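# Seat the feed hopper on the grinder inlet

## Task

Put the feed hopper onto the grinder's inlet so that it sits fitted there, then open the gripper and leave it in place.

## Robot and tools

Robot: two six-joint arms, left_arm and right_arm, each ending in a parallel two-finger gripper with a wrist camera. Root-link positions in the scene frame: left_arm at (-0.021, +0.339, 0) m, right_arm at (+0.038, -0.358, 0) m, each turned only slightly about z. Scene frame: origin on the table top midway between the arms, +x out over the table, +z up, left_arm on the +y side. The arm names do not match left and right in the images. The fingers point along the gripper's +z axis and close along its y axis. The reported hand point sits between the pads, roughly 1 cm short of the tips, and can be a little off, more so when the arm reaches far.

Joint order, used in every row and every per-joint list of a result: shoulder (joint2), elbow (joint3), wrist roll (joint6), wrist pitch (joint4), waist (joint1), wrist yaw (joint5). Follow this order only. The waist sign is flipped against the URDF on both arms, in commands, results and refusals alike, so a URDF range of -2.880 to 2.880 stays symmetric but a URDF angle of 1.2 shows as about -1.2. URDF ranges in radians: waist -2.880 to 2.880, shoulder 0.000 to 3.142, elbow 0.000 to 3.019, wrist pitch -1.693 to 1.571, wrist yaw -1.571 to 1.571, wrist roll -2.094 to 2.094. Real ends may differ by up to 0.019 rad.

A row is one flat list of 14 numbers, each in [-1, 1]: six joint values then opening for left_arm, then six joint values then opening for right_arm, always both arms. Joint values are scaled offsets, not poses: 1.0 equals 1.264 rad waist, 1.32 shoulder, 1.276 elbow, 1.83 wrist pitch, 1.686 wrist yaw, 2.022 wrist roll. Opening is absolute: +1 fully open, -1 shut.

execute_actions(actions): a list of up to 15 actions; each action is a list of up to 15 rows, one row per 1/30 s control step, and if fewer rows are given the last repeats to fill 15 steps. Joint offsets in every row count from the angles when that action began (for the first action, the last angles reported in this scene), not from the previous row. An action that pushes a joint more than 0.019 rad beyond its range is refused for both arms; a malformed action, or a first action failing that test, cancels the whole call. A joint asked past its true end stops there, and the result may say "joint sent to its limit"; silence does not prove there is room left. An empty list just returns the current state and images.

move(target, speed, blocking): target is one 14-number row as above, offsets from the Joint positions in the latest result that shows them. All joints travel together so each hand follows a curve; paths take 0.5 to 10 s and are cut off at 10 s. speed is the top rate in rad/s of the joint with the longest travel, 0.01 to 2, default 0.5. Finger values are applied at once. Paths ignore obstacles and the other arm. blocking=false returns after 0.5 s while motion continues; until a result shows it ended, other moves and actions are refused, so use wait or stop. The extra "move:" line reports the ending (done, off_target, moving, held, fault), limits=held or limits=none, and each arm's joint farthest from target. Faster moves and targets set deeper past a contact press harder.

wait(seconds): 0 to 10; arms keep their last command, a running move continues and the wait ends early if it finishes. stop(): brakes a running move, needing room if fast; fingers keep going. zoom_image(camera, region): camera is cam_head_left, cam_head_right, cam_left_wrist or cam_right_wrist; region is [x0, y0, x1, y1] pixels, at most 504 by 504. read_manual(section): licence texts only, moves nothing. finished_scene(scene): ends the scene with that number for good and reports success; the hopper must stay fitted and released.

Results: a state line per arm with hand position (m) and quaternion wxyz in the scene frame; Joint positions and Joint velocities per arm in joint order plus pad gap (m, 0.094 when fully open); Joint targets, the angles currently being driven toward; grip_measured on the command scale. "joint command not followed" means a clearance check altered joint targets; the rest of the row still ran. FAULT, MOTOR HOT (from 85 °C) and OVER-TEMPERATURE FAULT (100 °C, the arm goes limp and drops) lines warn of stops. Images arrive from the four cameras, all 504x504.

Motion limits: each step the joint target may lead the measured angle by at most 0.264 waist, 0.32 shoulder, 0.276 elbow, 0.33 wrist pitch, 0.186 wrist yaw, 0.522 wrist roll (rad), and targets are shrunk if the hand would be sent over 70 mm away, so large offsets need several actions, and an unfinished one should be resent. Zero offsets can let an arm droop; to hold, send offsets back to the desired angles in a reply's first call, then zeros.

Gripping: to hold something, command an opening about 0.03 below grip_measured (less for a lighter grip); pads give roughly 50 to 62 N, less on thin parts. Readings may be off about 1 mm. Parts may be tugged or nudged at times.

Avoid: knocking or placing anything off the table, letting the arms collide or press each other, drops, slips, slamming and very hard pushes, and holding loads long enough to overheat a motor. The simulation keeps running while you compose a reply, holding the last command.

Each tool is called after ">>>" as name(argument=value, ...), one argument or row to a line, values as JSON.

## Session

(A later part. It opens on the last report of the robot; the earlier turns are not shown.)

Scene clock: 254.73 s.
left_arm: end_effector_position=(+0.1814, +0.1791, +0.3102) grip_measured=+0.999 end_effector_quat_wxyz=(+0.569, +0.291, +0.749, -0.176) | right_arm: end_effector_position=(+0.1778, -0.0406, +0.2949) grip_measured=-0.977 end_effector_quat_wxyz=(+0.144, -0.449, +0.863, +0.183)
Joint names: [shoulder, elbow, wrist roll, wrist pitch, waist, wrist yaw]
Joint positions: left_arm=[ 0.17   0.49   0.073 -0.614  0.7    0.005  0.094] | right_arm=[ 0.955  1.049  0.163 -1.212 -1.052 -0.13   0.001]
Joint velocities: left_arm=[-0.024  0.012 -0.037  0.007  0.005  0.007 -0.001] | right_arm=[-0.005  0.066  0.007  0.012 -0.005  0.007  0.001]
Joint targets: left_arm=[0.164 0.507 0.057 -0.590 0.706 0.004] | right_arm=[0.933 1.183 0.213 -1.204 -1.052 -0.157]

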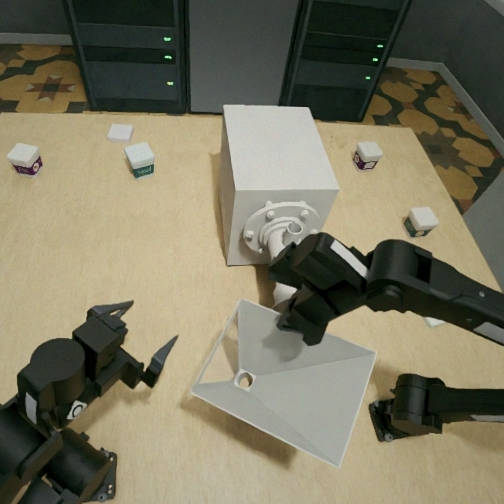

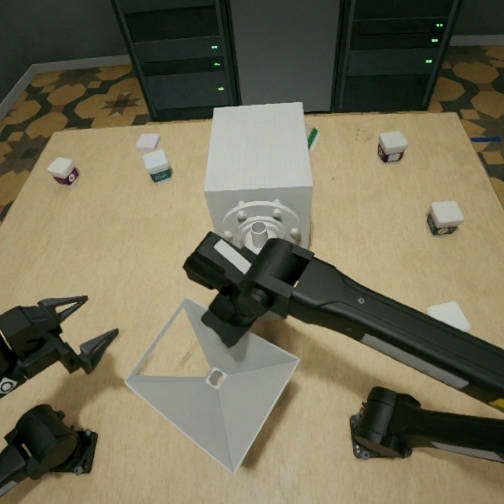

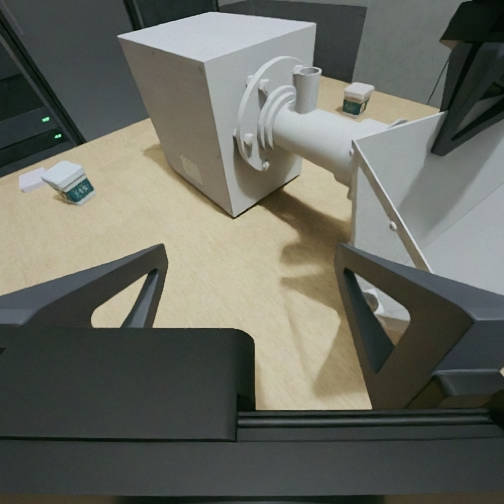

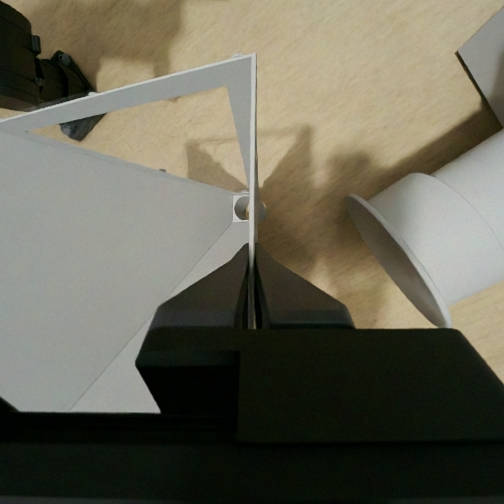

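>>> execute_actions(
  actions=[
    [[0,-0.1,-0.04,0.2,-0.1,0,1,-0.015,0.17,0.06,0,-0.04,-0.015,-1]],
    [[0,-0.1,0,0.2,0,0,1,-0.015,0.17,0.06,0,-0.04,-0.015,-1]],
    [[0,-0.05,0,0.2,0,0,1,-0.015,0.17,0.06,0,0,-0.015,-1]],
    [[0,0,0,0,0,0,1,-0.015,0.17,0.05,0,0,-0.015,-1]],
    [[0,0,0,0,0,0,1,-0.015,0.17,0.05,0,0,-0.015,-1]],
    [[0,0,0,0,0,0,1,-0.015,0.17,0.04,0,0,-0.015,-1]],
    [[0,0,0,0,0,0,1,-0.015,0.17,0.04,0,0,-0.015,-1]],
    [[0,0,0,0,0,0,1,-0.015,0.17,0.04,0,0,-0.015,-1]],
  ],
)

Scene clock: 267.50 s.
left_arm: end_effector_position=(+0.2094, +0.2023, +0.3550) grip_measured=+0.999 end_effector_quat_wxyz=(+0.806, +0.149, +0.530, -0.218) | right_arm: end_effector_position=(+0.1737, -0.0046, +0.3549) grip_measured=-0.977 end_effector_quat_wxyz=(+0.131, -0.359, +0.905, +0.186)
Joint names: [shoulder, elbow, wrist roll, wrist pitch, waist, wrist yaw]
Joint positions: left_arm=[0.17  0.161 0.007 0.415 0.566 0.006 0.094] | right_arm=[ 1.063  1.276  0.434 -1.33  -1.133 -0.071  0.001]
Joint velocities: left_arm=[-0.005  0.002  0.022  0.002  0.015 -0.051  0.   ] | right_arm=[-0.005  0.002 -0.037 -0.022  0.005  0.037 -0.001]
Joint targets: left_arm=[0.170 0.161 0.007 0.415 0.566 0.006] | right_arm=[1.037 1.410 0.480 -1.319 -1.133 -0.093]

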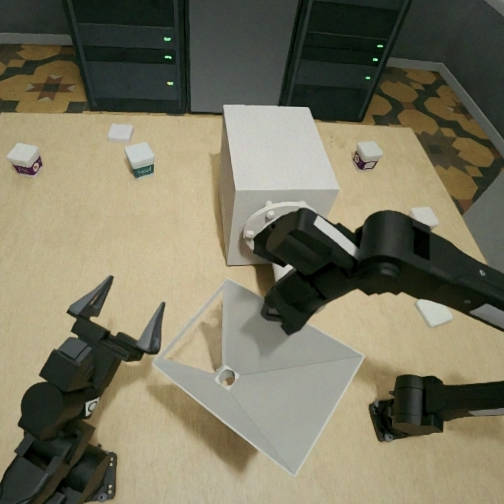

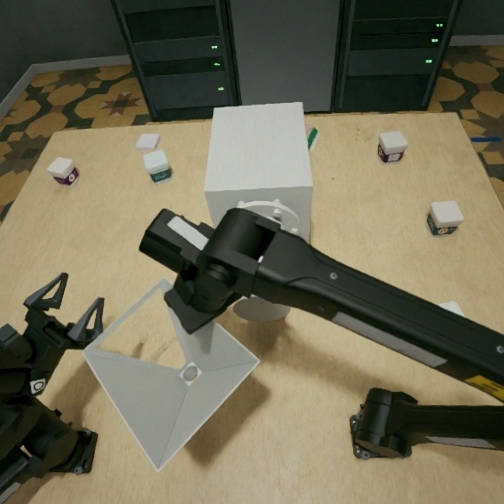

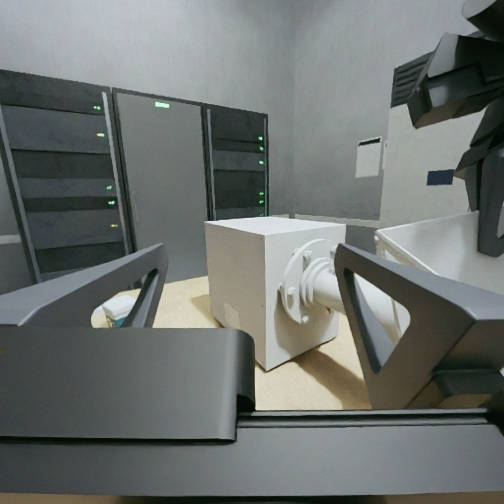

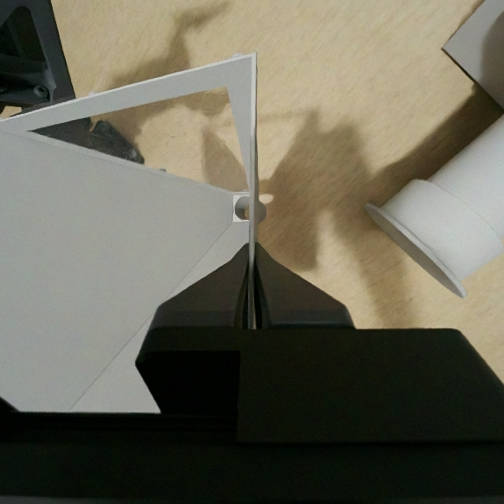

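>>> execute_actions(
  actions=[
    [[0,0,0,0,-0.15,0,1,-0.1,0.065,0.03,-0.02,0,-0.02,-1]],
    [[0,0,0,0,0,0,1,-0.1,0.065,0.03,-0.02,0,-0.02,-1]],
    [[0,0,0,0,0,0,1,-0.1,0.065,0.03,-0.02,0,-0.02,-1]],
    [[0,0,0,0,0,0,1,-0.1,0.065,0.03,-0.01,0,-0.02,-1]],
    [[0,0,0,0,0,0,1,0.02,0.18,0.03,0.01,0,-0.02,-1]],
    [[0,0,0,0,0,0,1,0.02,0.18,0.03,0.01,0,-0.02,-1]],
  ],
)

Scene clock: 279.00 s.
left_arm: end_effector_position=(+0.2321, +0.2508, +0.3550) grip_measured=+0.999 end_effector_quat_wxyz=(+0.824, +0.095, +0.542, -0.136) | right_arm: end_effector_position=(+0.1072, -0.1345, +0.5207) grip_measured=-0.977 end_effector_quat_wxyz=(+0.197, -0.344, +0.866, +0.305)
Joint names: [shoulder, elbow, wrist roll, wrist pitch, waist, wrist yaw]
Joint positions: left_arm=[0.17  0.161 0.007 0.415 0.366 0.006 0.094] | right_arm=[ 0.753  1.513  0.469 -1.598 -1.133 -0.136  0.001]
Joint velocities: left_arm=[-0.015 -0.012 -0.007  0.017  0.005  0.007 -0.001] | right_arm=[-0.005  0.012  0.007 -0.022 -0.005 -0.022 -0.   ]
Joint targets: left_arm=[0.170 0.161 0.007 0.415 0.366 0.006] | right_arm=[0.725 1.624 0.529 -1.553 -1.133 -0.159]

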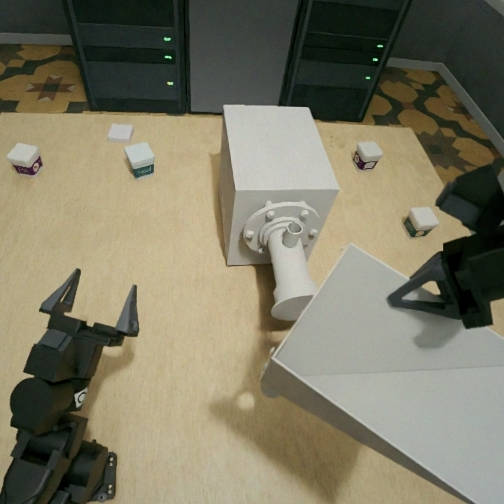

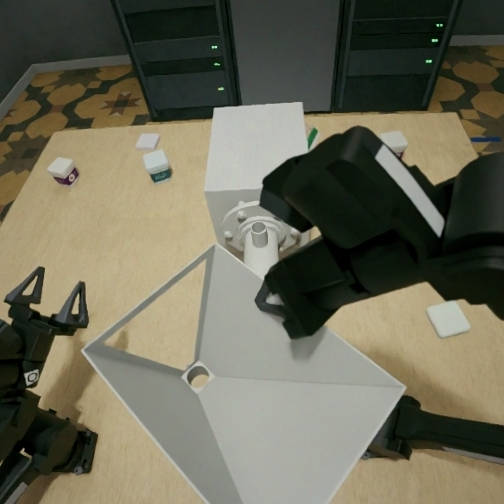

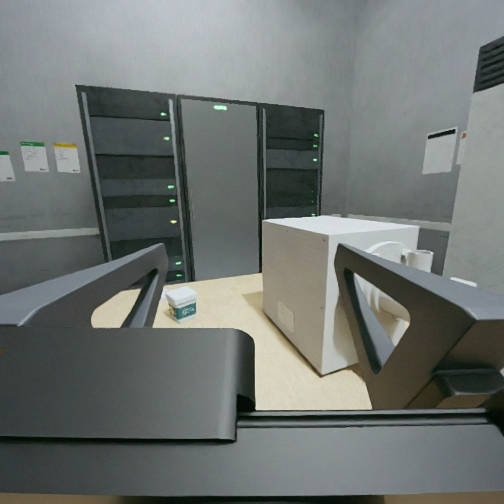

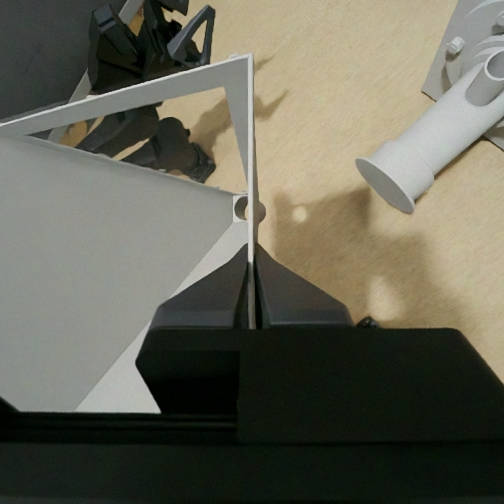

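Works well.

>>> execute_actions(
  actions=[
    [[0,0,0,0,0,0,1,0.055,0.18,0.035,0.02,0,0.02,-1]],
    [[0,0,0,0,0,0,1,0.055,0.18,0.035,0.02,0,0.02,-1]],
    [[0,0,0,0,0,0,1,0.04,0.14,0.035,0.02,0.03,0,-1]],
    [[0,0,0,0,0,0,1,-0.03,0.065,0.025,0.025,0.09,-0.012,-1]],
    [[0,0,0,0,0.1,0,1,-0.03,0.065,0.025,0.025,0.09,-0.012,-1]],
    [[0.1,0.13,0,0.05,0.1,0,1,-0.03,0.065,0.025,0.025,0.09,-0.012,-1]],
    [[0.1,0.13,0,0.05,0.1,0,1,-0.03,0.065,0.025,0.025,0.09,-0.012,-1]],
    [[0,0.02,0,0,0.12,0,1,-0.03,0.065,0.025,0.025,0.09,-0.012,-1]],
  ],
)

Scene clock: 293.30 s.
left_arm: end_effector_position=(+0.1686, +0.1035, +0.4716) grip_measured=+0.999 end_effector_quat_wxyz=(+0.786, +0.215, +0.444, -0.372) | right_arm: end_effector_position=(+0.3244, -0.1788, +0.5725) grip_measured=-0.976 end_effector_quat_wxyz=(+0.287, -0.021, +0.939, +0.188)
Joint names: [shoulder, elbow, wrist roll, wrist pitch, waist, wrist yaw]
Joint positions: left_arm=[0.446 0.421 0.007 0.562 0.926 0.003 0.094] | right_arm=[ 1.08   1.843  0.51  -1.635 -0.499 -0.04   0.001]
Joint velocities: left_arm=[ 0.005 -0.012  0.022  0.002 -0.015 -0.007 -0.   ] | right_arm=[ 0.015 -0.022 -0.066 -0.002 -0.044  0.066 -0.   ]
Joint targets: left_arm=[0.446 0.447 0.007 0.562 0.915 0.003] | right_arm=[1.039 1.926 0.561 -1.589 -0.505 -0.055]

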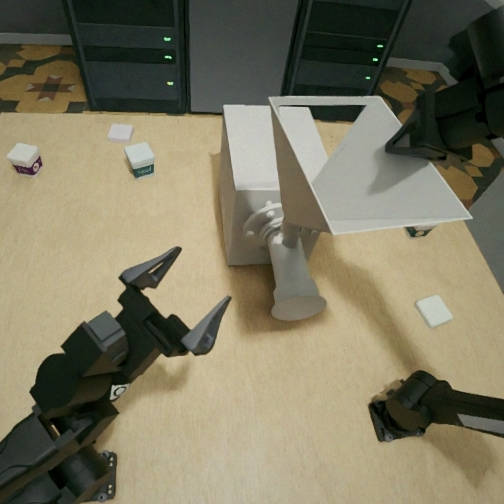

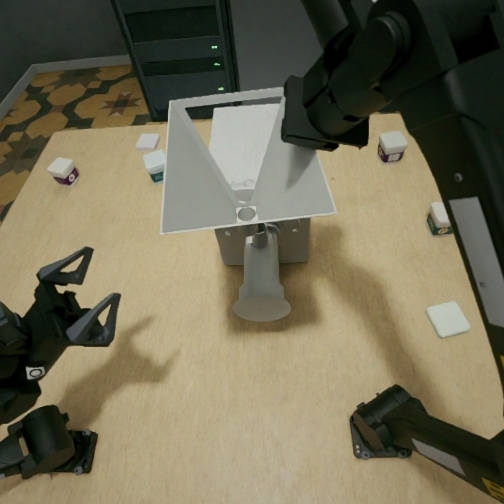

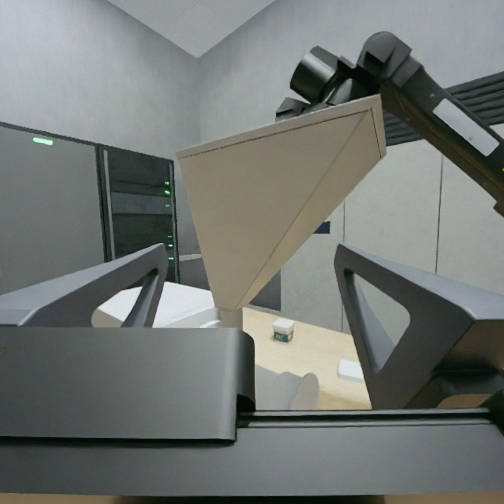

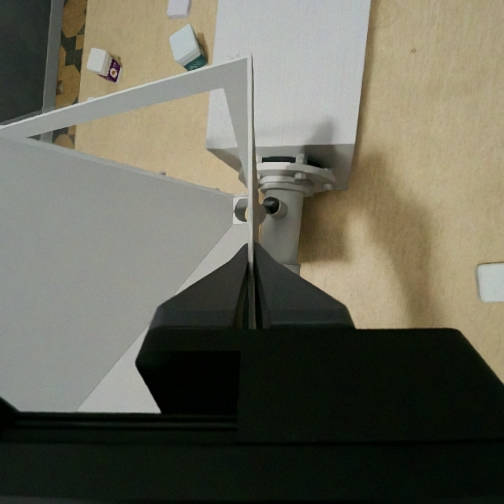

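Lower the viewer camera.

>>> execute_actions(
  actions=[
    [[0.05,-0.12,0,0.06,-0.04,0,1,-0.03,0.065,0.025,0.025,0.03,-0.01,-1]],
    [[0.05,-0.12,0,0.06,-0.03,0,1,-0.005,0.065,0.025,0.025,0,-0.01,-1]],
  ],
)

>>> zoom_image(
  camera="cam_left_wrist",
  region=[170,170,330,330],
)

>>> zoom_image(
  camera="cam_right_wrist",
  region=[200,150,320,270],
)

Scene clock: 302.23 s.
left_arm: end_effector_position=(+0.1959, +0.1082, +0.2635) grip_measured=+0.999 end_effector_quat_wxyz=(+0.718, +0.250, +0.572, -0.308) | right_arm: end_effector_position=(+0.3407, -0.1836, +0.5640) grip_measured=-0.976 end_effector_quat_wxyz=(+0.280, -0.004, +0.944, +0.175)
Joint names: [shoulder, elbow, wrist roll, wrist pitch, waist, wrist yaw]
Joint positions: left_arm=[0.59  0.074 0.007 0.739 0.849 0.003 0.094] | right_arm=[ 1.106  1.843  0.51  -1.635 -0.465 -0.036  0.001]
Joint velocities: left_arm=[-0.015 -0.007 -0.051  0.007  0.005  0.007  0.001] | right_arm=[-0.005 -0.007 -0.022 -0.017  0.005 -0.007  0.   ]
Joint targets: left_arm=[0.583 0.095 0.007 0.760 0.842 0.003] | right_arm=[1.073 1.926 0.560 -1.589 -0.465 -0.054]

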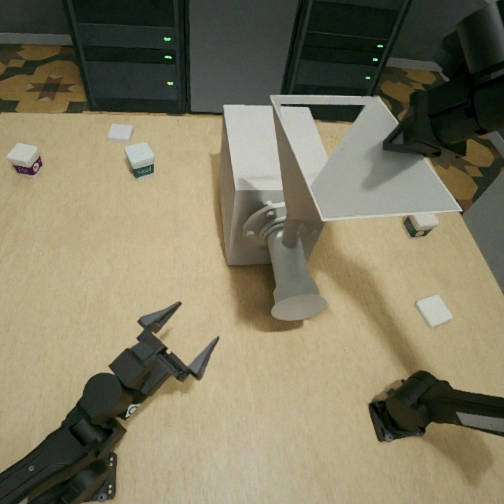

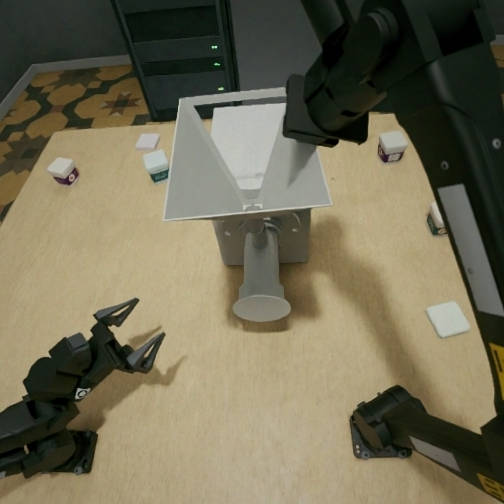

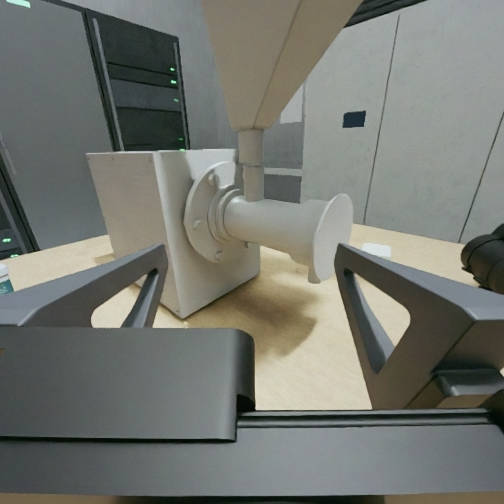

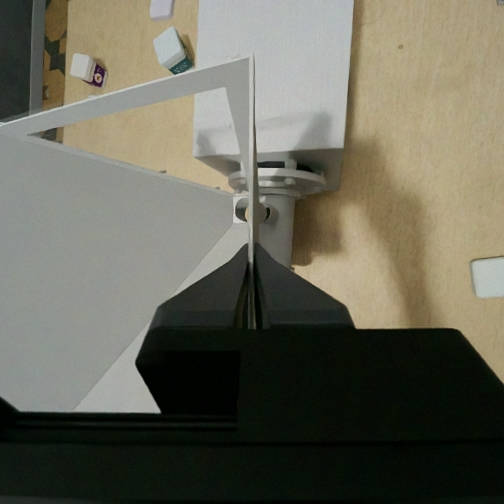

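Region (170, 170, 330, 330) of cam_left_wrist's 504x504 image, scaled by 3.150, with more detail than that image has.

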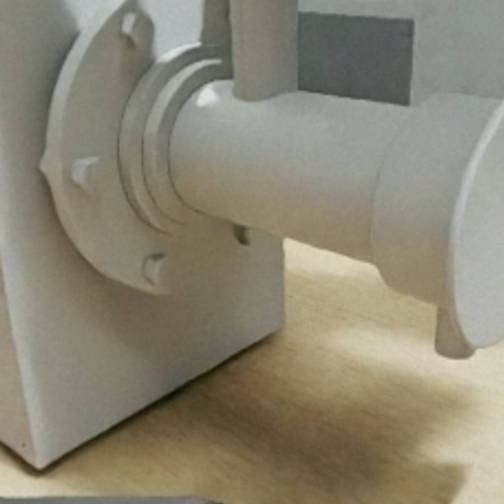

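Region (200, 150, 320, 270) of cam_right_wrist's 504x504 image, scaled by 4.200, with more detail than that image has.

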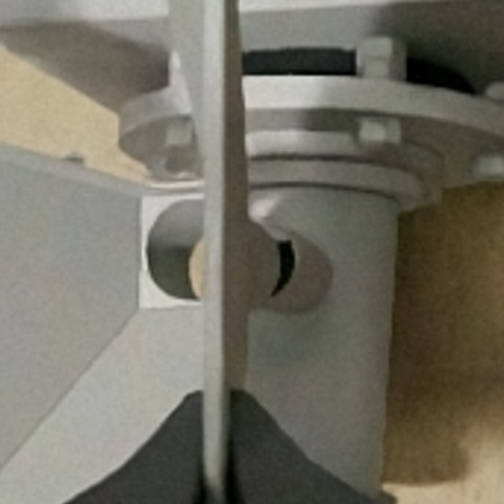

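>>> execute_actions(
  actions=[
    [[0,0.02,0,0.01,0,0,1,-0.048,0.065,0.025,0.016,0.021,-0.01,-1]],
  ],
)

>>> zoom_image(
  camera="cam_left_wrist",
  region=[200,110,300,210],
)

>>> zoom_image(
  camera="cam_right_wrist",
  region=[200,150,320,270],
)

Scene clock: 308.93 s.
left_arm: end_effector_position=(+0.1959, +0.1082, +0.2636) grip_measured=+0.999 end_effector_quat_wxyz=(+0.718, +0.250, +0.571, -0.308) | right_arm: end_effector_position=(+0.3444, -0.1903, +0.5640) grip_measured=-0.976 end_effector_quat_wxyz=(+0.283, +0.006, +0.944, +0.171)
Joint names: [shoulder, elbow, wrist roll, wrist pitch, waist, wrist yaw]
Joint positions: left_arm=[0.589 0.074 0.007 0.739 0.849 0.003 0.094] | right_arm=[ 1.106  1.843  0.51  -1.635 -0.444 -0.033  0.001]
Joint velocities: left_arm=[ 0.005 -0.007 -0.022 -0.002 -0.005 -0.022  0.   ] | right_arm=[-0.005 -0.007 -0.051  0.012  0.005 -0.037 -0.   ]
Joint targets: left_arm=[0.589 0.099 0.007 0.758 0.849 0.003] | right_arm=[1.043 1.926 0.560 -1.606 -0.438 -0.053]

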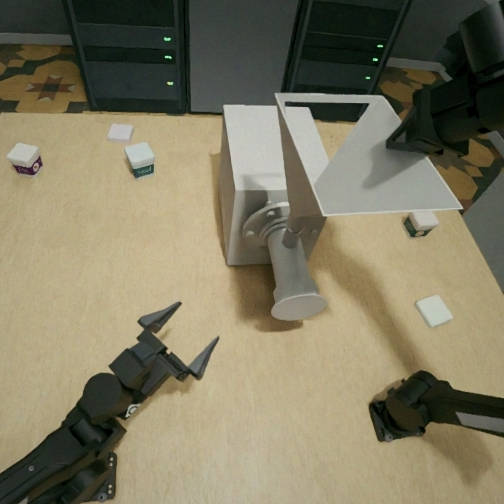

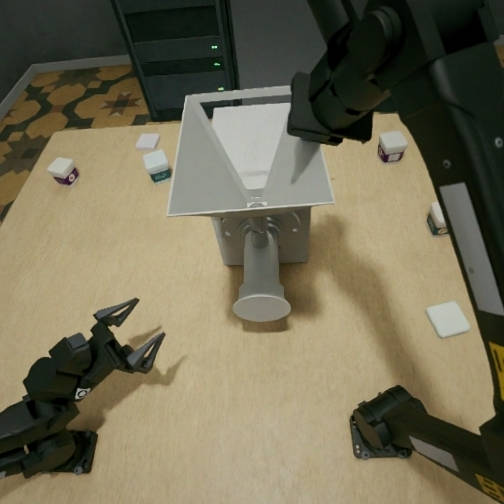

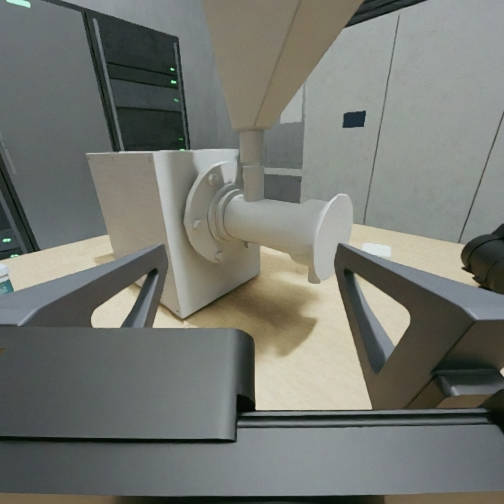

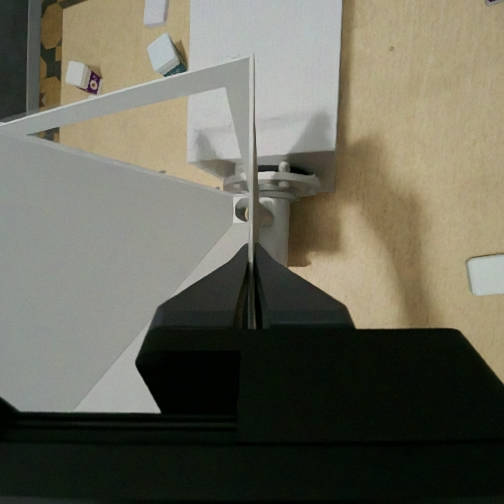

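Region (200, 110, 300, 210) of cam_left_wrist's 504x504 image, scaled by 5.040, with more detail than that image has.

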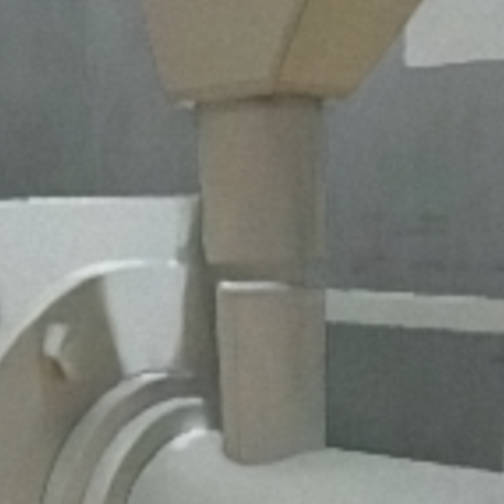

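Region (200, 150, 320, 270) of cam_right_wrist's 504x504 image, scaled by 4.200, with more detail than that image has.

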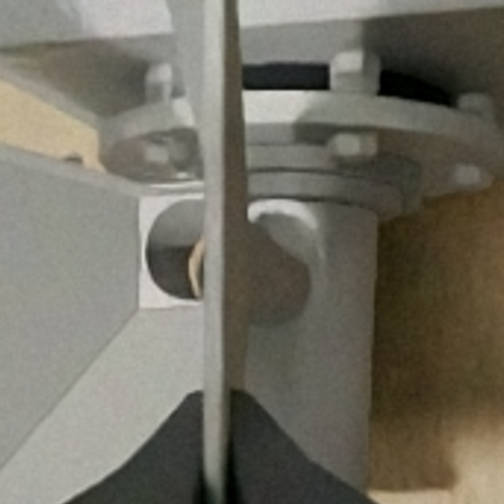

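>>> execute_actions(
  actions=[
    [[0,0.02,0,0.01,0,0,1,-0.04,0.028,0.025,0.025,0,-0.01,-1]],
  ],
)

>>> zoom_image(
  camera="cam_left_wrist",
  region=[200,110,300,210],
)

>>> zoom_image(
  camera="cam_right_wrist",
  region=[200,150,320,270],
)

Scene clock: 315.73 s.
left_arm: end_effector_position=(+0.1959, +0.1082, +0.2636) grip_measured=+0.999 end_effector_quat_wxyz=(+0.718, +0.250, +0.571, -0.308) | right_arm: end_effector_position=(+0.3448, -0.1902, +0.5613) grip_measured=-0.976 end_effector_quat_wxyz=(+0.280, +0.006, +0.945, +0.170)
Joint names: [shoulder, elbow, wrist roll, wrist pitch, waist, wrist yaw]
Joint positions: left_arm=[0.589 0.074 0.007 0.739 0.849 0.003 0.094] | right_arm=[ 1.106  1.837  0.51  -1.635 -0.444 -0.033  0.001]
Joint velocities: left_arm=[-0.005  0.017 -0.051  0.012  0.015  0.066 -0.   ] | right_arm=[-0.005 -0.007  0.037  0.002  0.024  0.022  0.001]
Joint targets: left_arm=[0.589 0.099 0.007 0.758 0.849 0.003] | right_arm=[1.053 1.879 0.560 -1.589 -0.444 -0.050]

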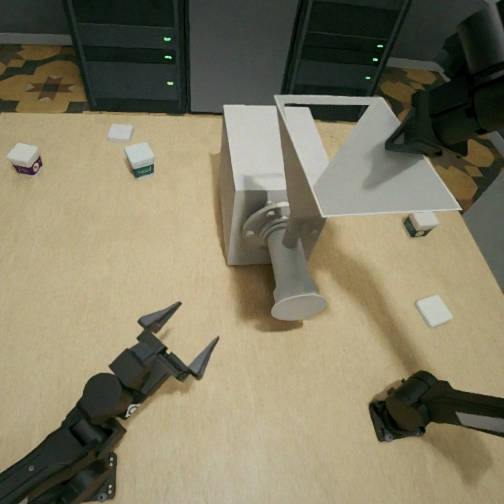

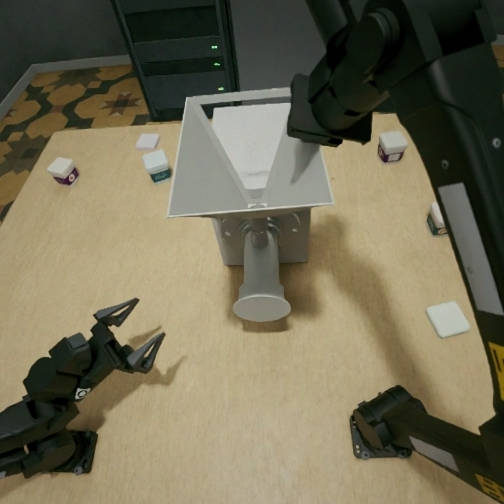

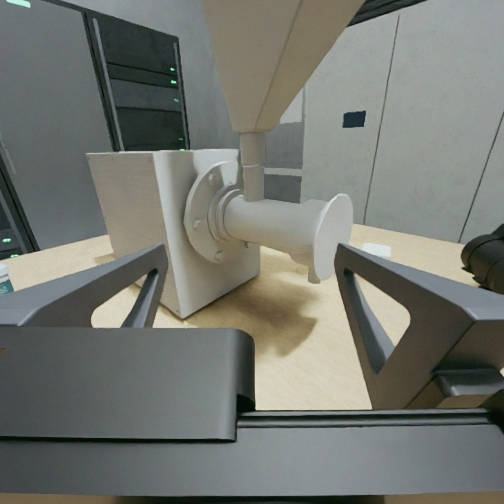

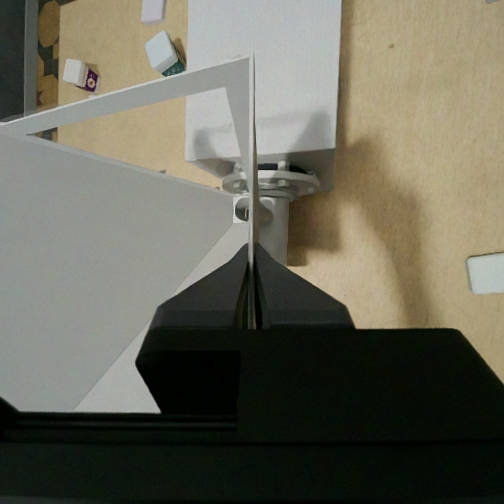

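Region (200, 110, 300, 210) of cam_left_wrist's 504x504 image, scaled by 5.040, with more detail than that image has.

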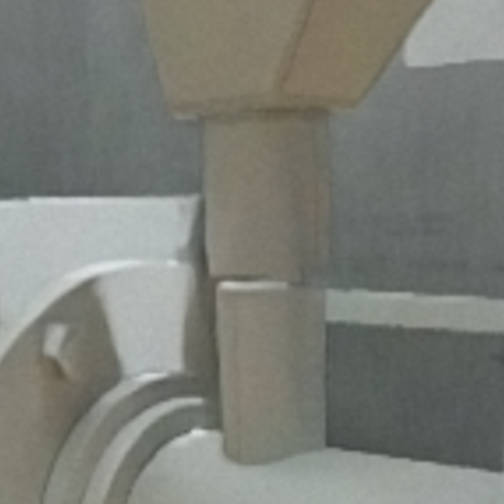

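Region (200, 150, 320, 270) of cam_right_wrist's 504x504 image, scaled by 4.200, with more detail than that image has.

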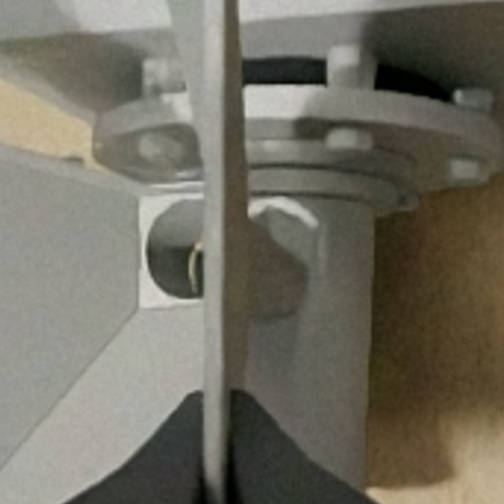

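>>> execute_actions(
  actions=[
    [[0,0.02,0,0.01,0,0,1,-0.045,0.022,0.025,0.035,0,-0.01,-1]],
    [[0,0.02,0,0.01,0,0,1,-0.058,0.005,0.025,0.048,0,-0.01,-1]],
  ],
)

>>> zoom_image(
  camera="cam_left_wrist",
  region=[200,110,300,210],
)

>>> zoom_image(
  camera="cam_right_wrist",
  region=[200,150,320,270],
)

Scene clock: 323.47 s.
left_arm: end_effector_position=(+0.1959, +0.1082, +0.2636) grip_measured=+0.999 end_effector_quat_wxyz=(+0.718, +0.250, +0.571, -0.308) | right_arm: end_effector_position=(+0.3414, -0.1922, +0.5558) grip_measured=-0.976 end_effector_quat_wxyz=(+0.283, +0.006, +0.944, +0.171)
Joint names: [shoulder, elbow, wrist roll, wrist pitch, waist, wrist yaw]
Joint positions: left_arm=[0.589 0.074 0.007 0.739 0.849 0.003 0.094] | right_arm=[ 1.083  1.801  0.51  -1.615 -0.444 -0.032  0.001]
Joint velocities: left_arm=[ 0.005 -0.007  0.051  0.002  0.005  0.066 -0.001] | right_arm=[ 0.005 -0.007 -0.022 -0.022  0.005 -0.022 -0.   ]
Joint targets: left_arm=[0.589 0.099 0.007 0.758 0.849 0.003] | right_arm=[1.029 1.835 0.560 -1.547 -0.444 -0.050]

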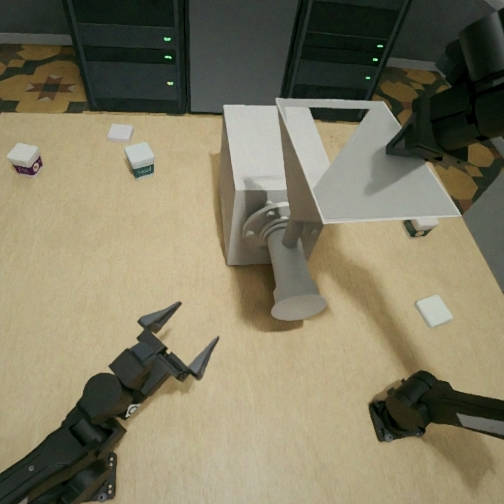

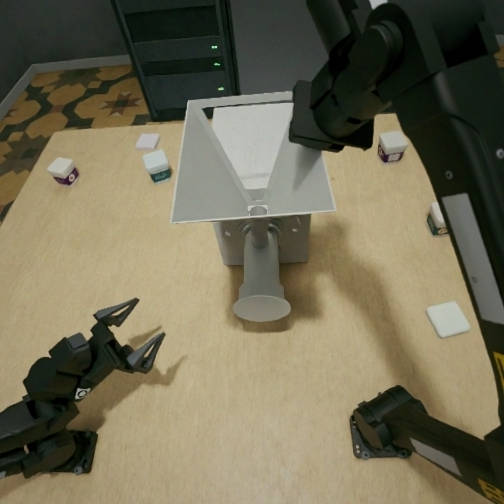

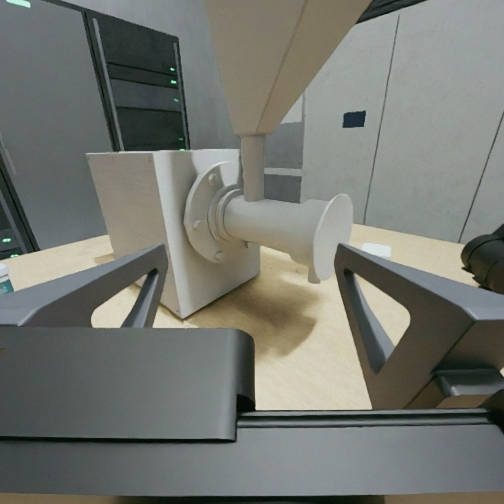

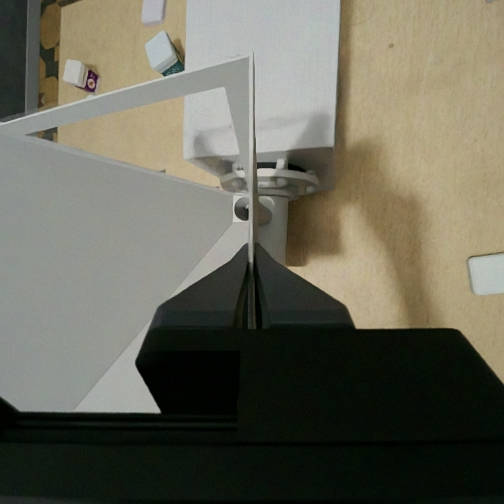

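Region (200, 110, 300, 210) of cam_left_wrist's 504x504 image, scaled by 5.040, with more detail than that image has.

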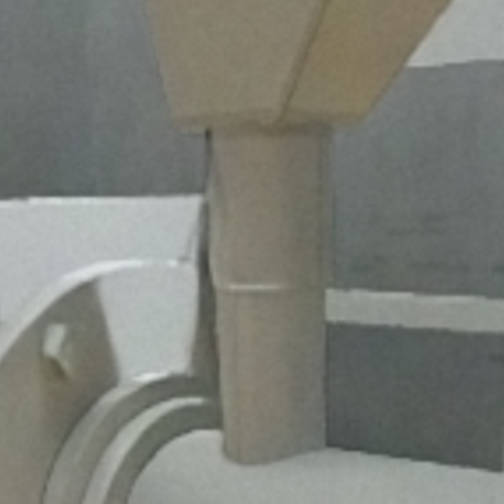

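Region (200, 150, 320, 270) of cam_right_wrist's 504x504 image, scaled by 4.200, with more detail than that image has.

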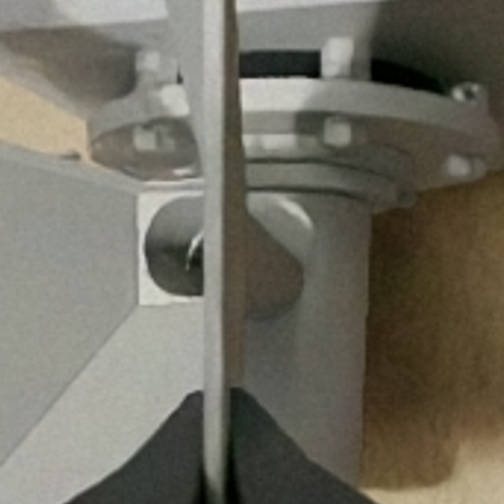

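>>> execute_actions(
  actions=[
    [[0,0.02,0,0.01,0,0,1,-0.04,0.03,0.025,0.035,-0.011,-0.01,-1]],
    [[0,0.02,0,0.01,0,0,1,-0.035,0.015,0.025,0.04,0,-0.01,-1]],
  ],
)

>>> zoom_image(
  camera="cam_left_wrist",
  region=[200,110,300,210],
)

>>> zoom_image(
  camera="cam_right_wrist",
  region=[200,150,320,270],
)

Scene clock: 331.17 s.
left_arm: end_effector_position=(+0.1959, +0.1082, +0.2636) grip_measured=+0.999 end_effector_quat_wxyz=(+0.718, +0.250, +0.571, -0.308) | right_arm: end_effector_position=(+0.3410, -0.1920, +0.5552) grip_measured=-0.976 end_effector_quat_wxyz=(+0.285, +0.006, +0.943, +0.171)
Joint names: [shoulder, elbow, wrist roll, wrist pitch, waist, wrist yaw]
Joint positions: left_arm=[0.589 0.074 0.007 0.739 0.849 0.003 0.094] | right_arm=[ 1.079  1.794  0.51  -1.61  -0.446 -0.03   0.001]
Joint velocities: left_arm=[-0.005 -0.022 -0.022 -0.017 -0.005 -0.007  0.001] | right_arm=[-0.005 -0.002  0.022  0.012  0.015 -0.037 -0.001]
Joint targets: left_arm=[0.589 0.099 0.007 0.758 0.849 0.003] | right_arm=[1.037 1.819 0.560 -1.542 -0.446 -0.048]

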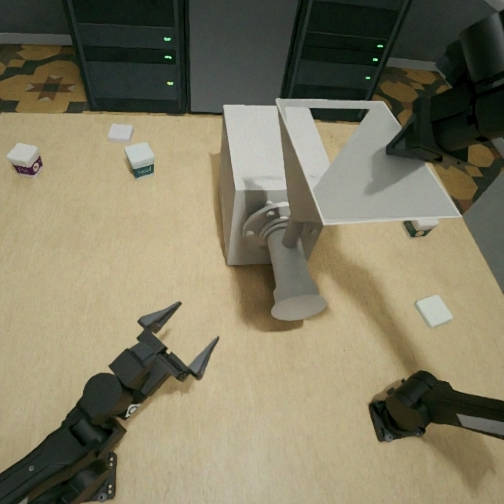

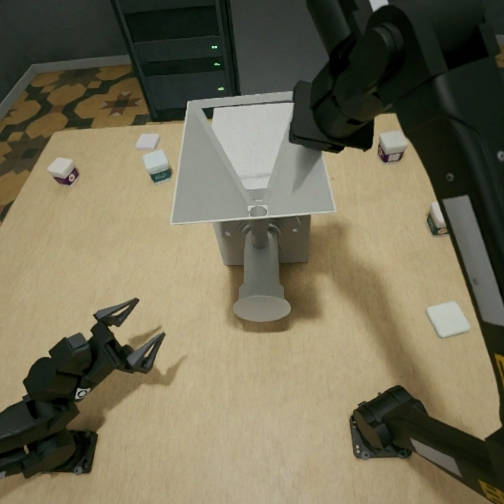

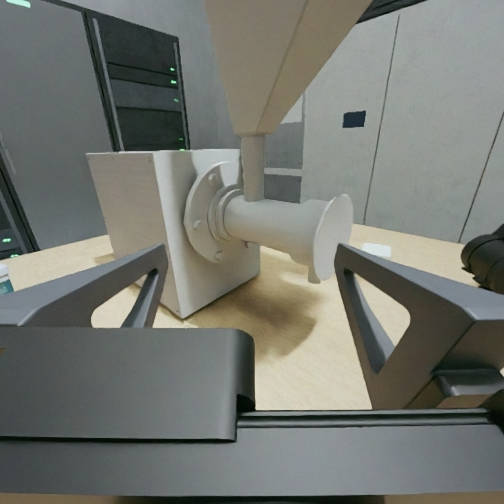

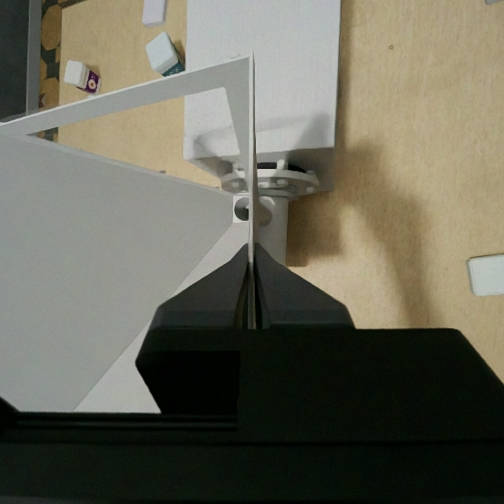

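Region (200, 110, 300, 210) of cam_left_wrist's 504x504 image, scaled by 5.040, with more detail than that image has.

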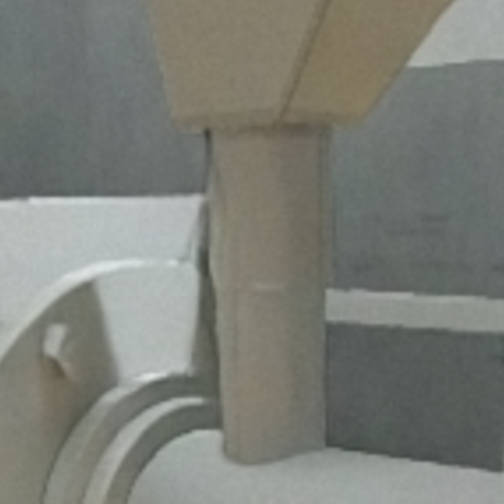

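Region (200, 150, 320, 270) of cam_right_wrist's 504x504 image, scaled by 4.200, with more detail than that image has.

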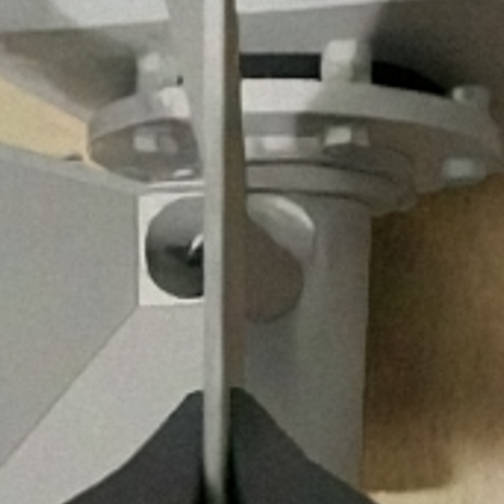

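>>> execute_actions(
  actions=[
    [[0,0.02,0,0.01,0,0,1,-0.025,0.025,0.025,0.025,-0.018,-0.018,-1]],
    [[0,0.02,0,0.01,0,0,1,-0.025,0.025,0.025,0.025,-0.01,-0.015,-1]],
  ],
)

>>> zoom_image(
  camera="cam_left_wrist",
  region=[200,110,300,210],
)

>>> zoom_image(
  camera="cam_right_wrist",
  region=[200,150,320,270],
)

Scene clock: 338.17 s.
left_arm: end_effector_position=(+0.1959, +0.1082, +0.2636) grip_measured=+0.999 end_effector_quat_wxyz=(+0.718, +0.250, +0.571, -0.308) | right_arm: end_effector_position=(+0.3401, -0.1904, +0.5552) grip_measured=-0.976 end_effector_quat_wxyz=(+0.284, +0.003, +0.943, +0.172)
Joint names: [shoulder, elbow, wrist roll, wrist pitch, waist, wrist yaw]
Joint positions: left_arm=[0.589 0.074 0.007 0.739 0.849 0.003 0.094] | right_arm=[ 1.079  1.794  0.51  -1.61  -0.452 -0.029  0.001]
Joint velocities: left_arm=[-0.005 -0.012 -0.007 -0.002  0.015 -0.081 -0.001] | right_arm=[-0.005 -0.002 -0.11  -0.017  0.015 -0.051 -0.001]
Joint targets: left_arm=[0.589 0.099 0.007 0.758 0.849 0.003] | right_arm=[1.046 1.826 0.560 -1.564 -0.464 -0.056]

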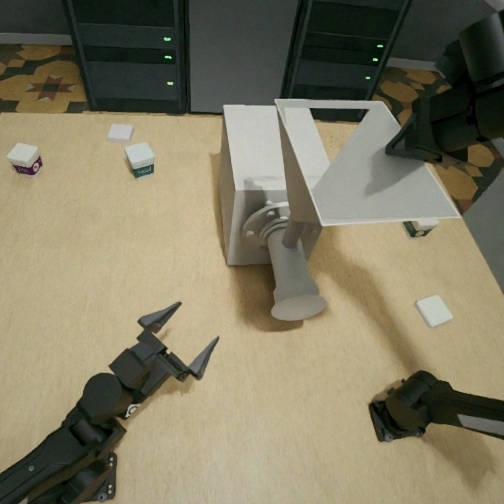

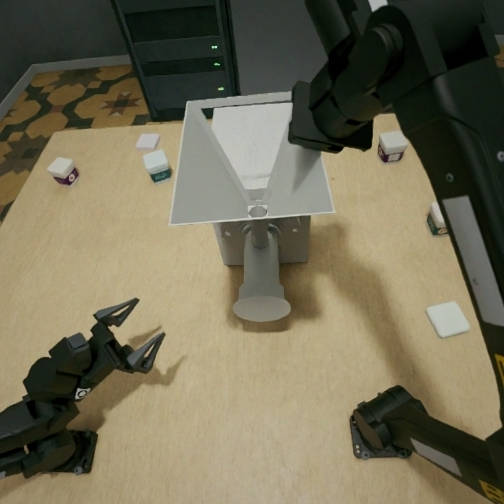

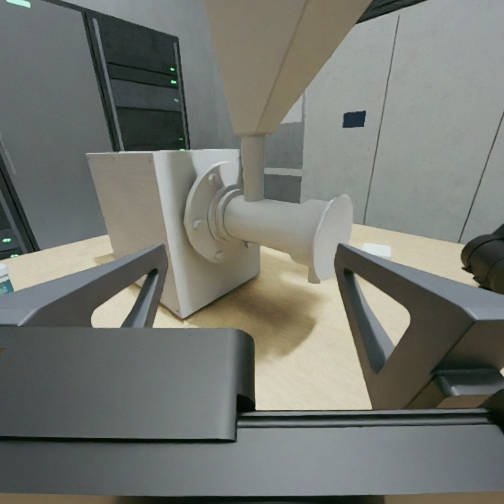

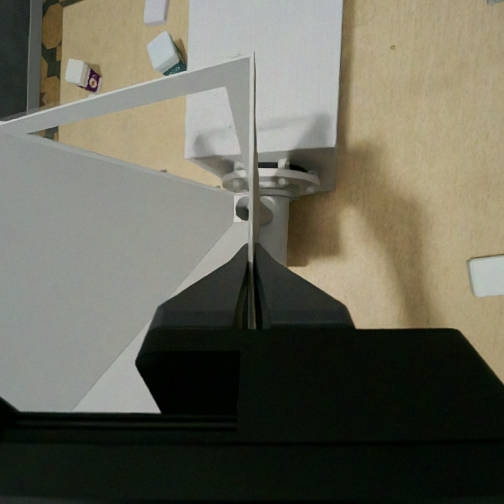

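Region (200, 110, 300, 210) of cam_left_wrist's 504x504 image, scaled by 5.040, with more detail than that image has.

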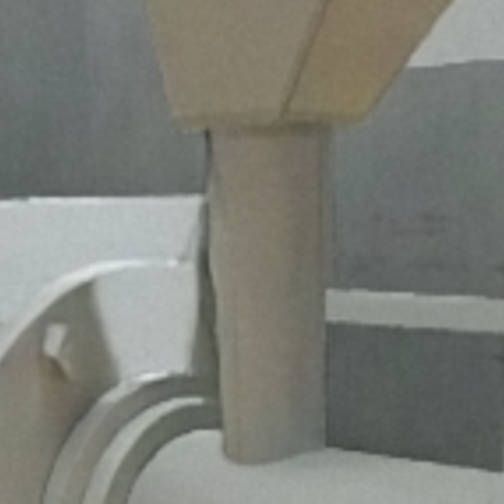

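Region (200, 150, 320, 270) of cam_right_wrist's 504x504 image, scaled by 4.200, with more detail than that image has.

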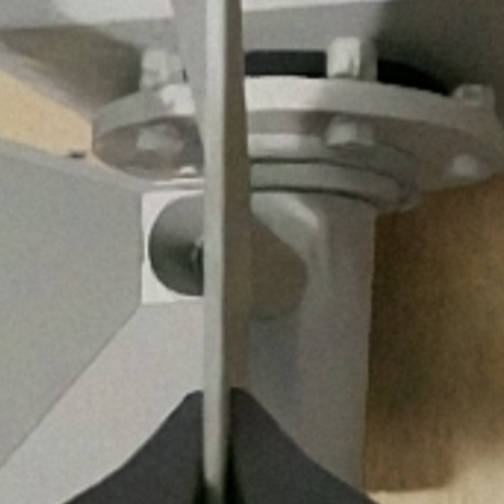

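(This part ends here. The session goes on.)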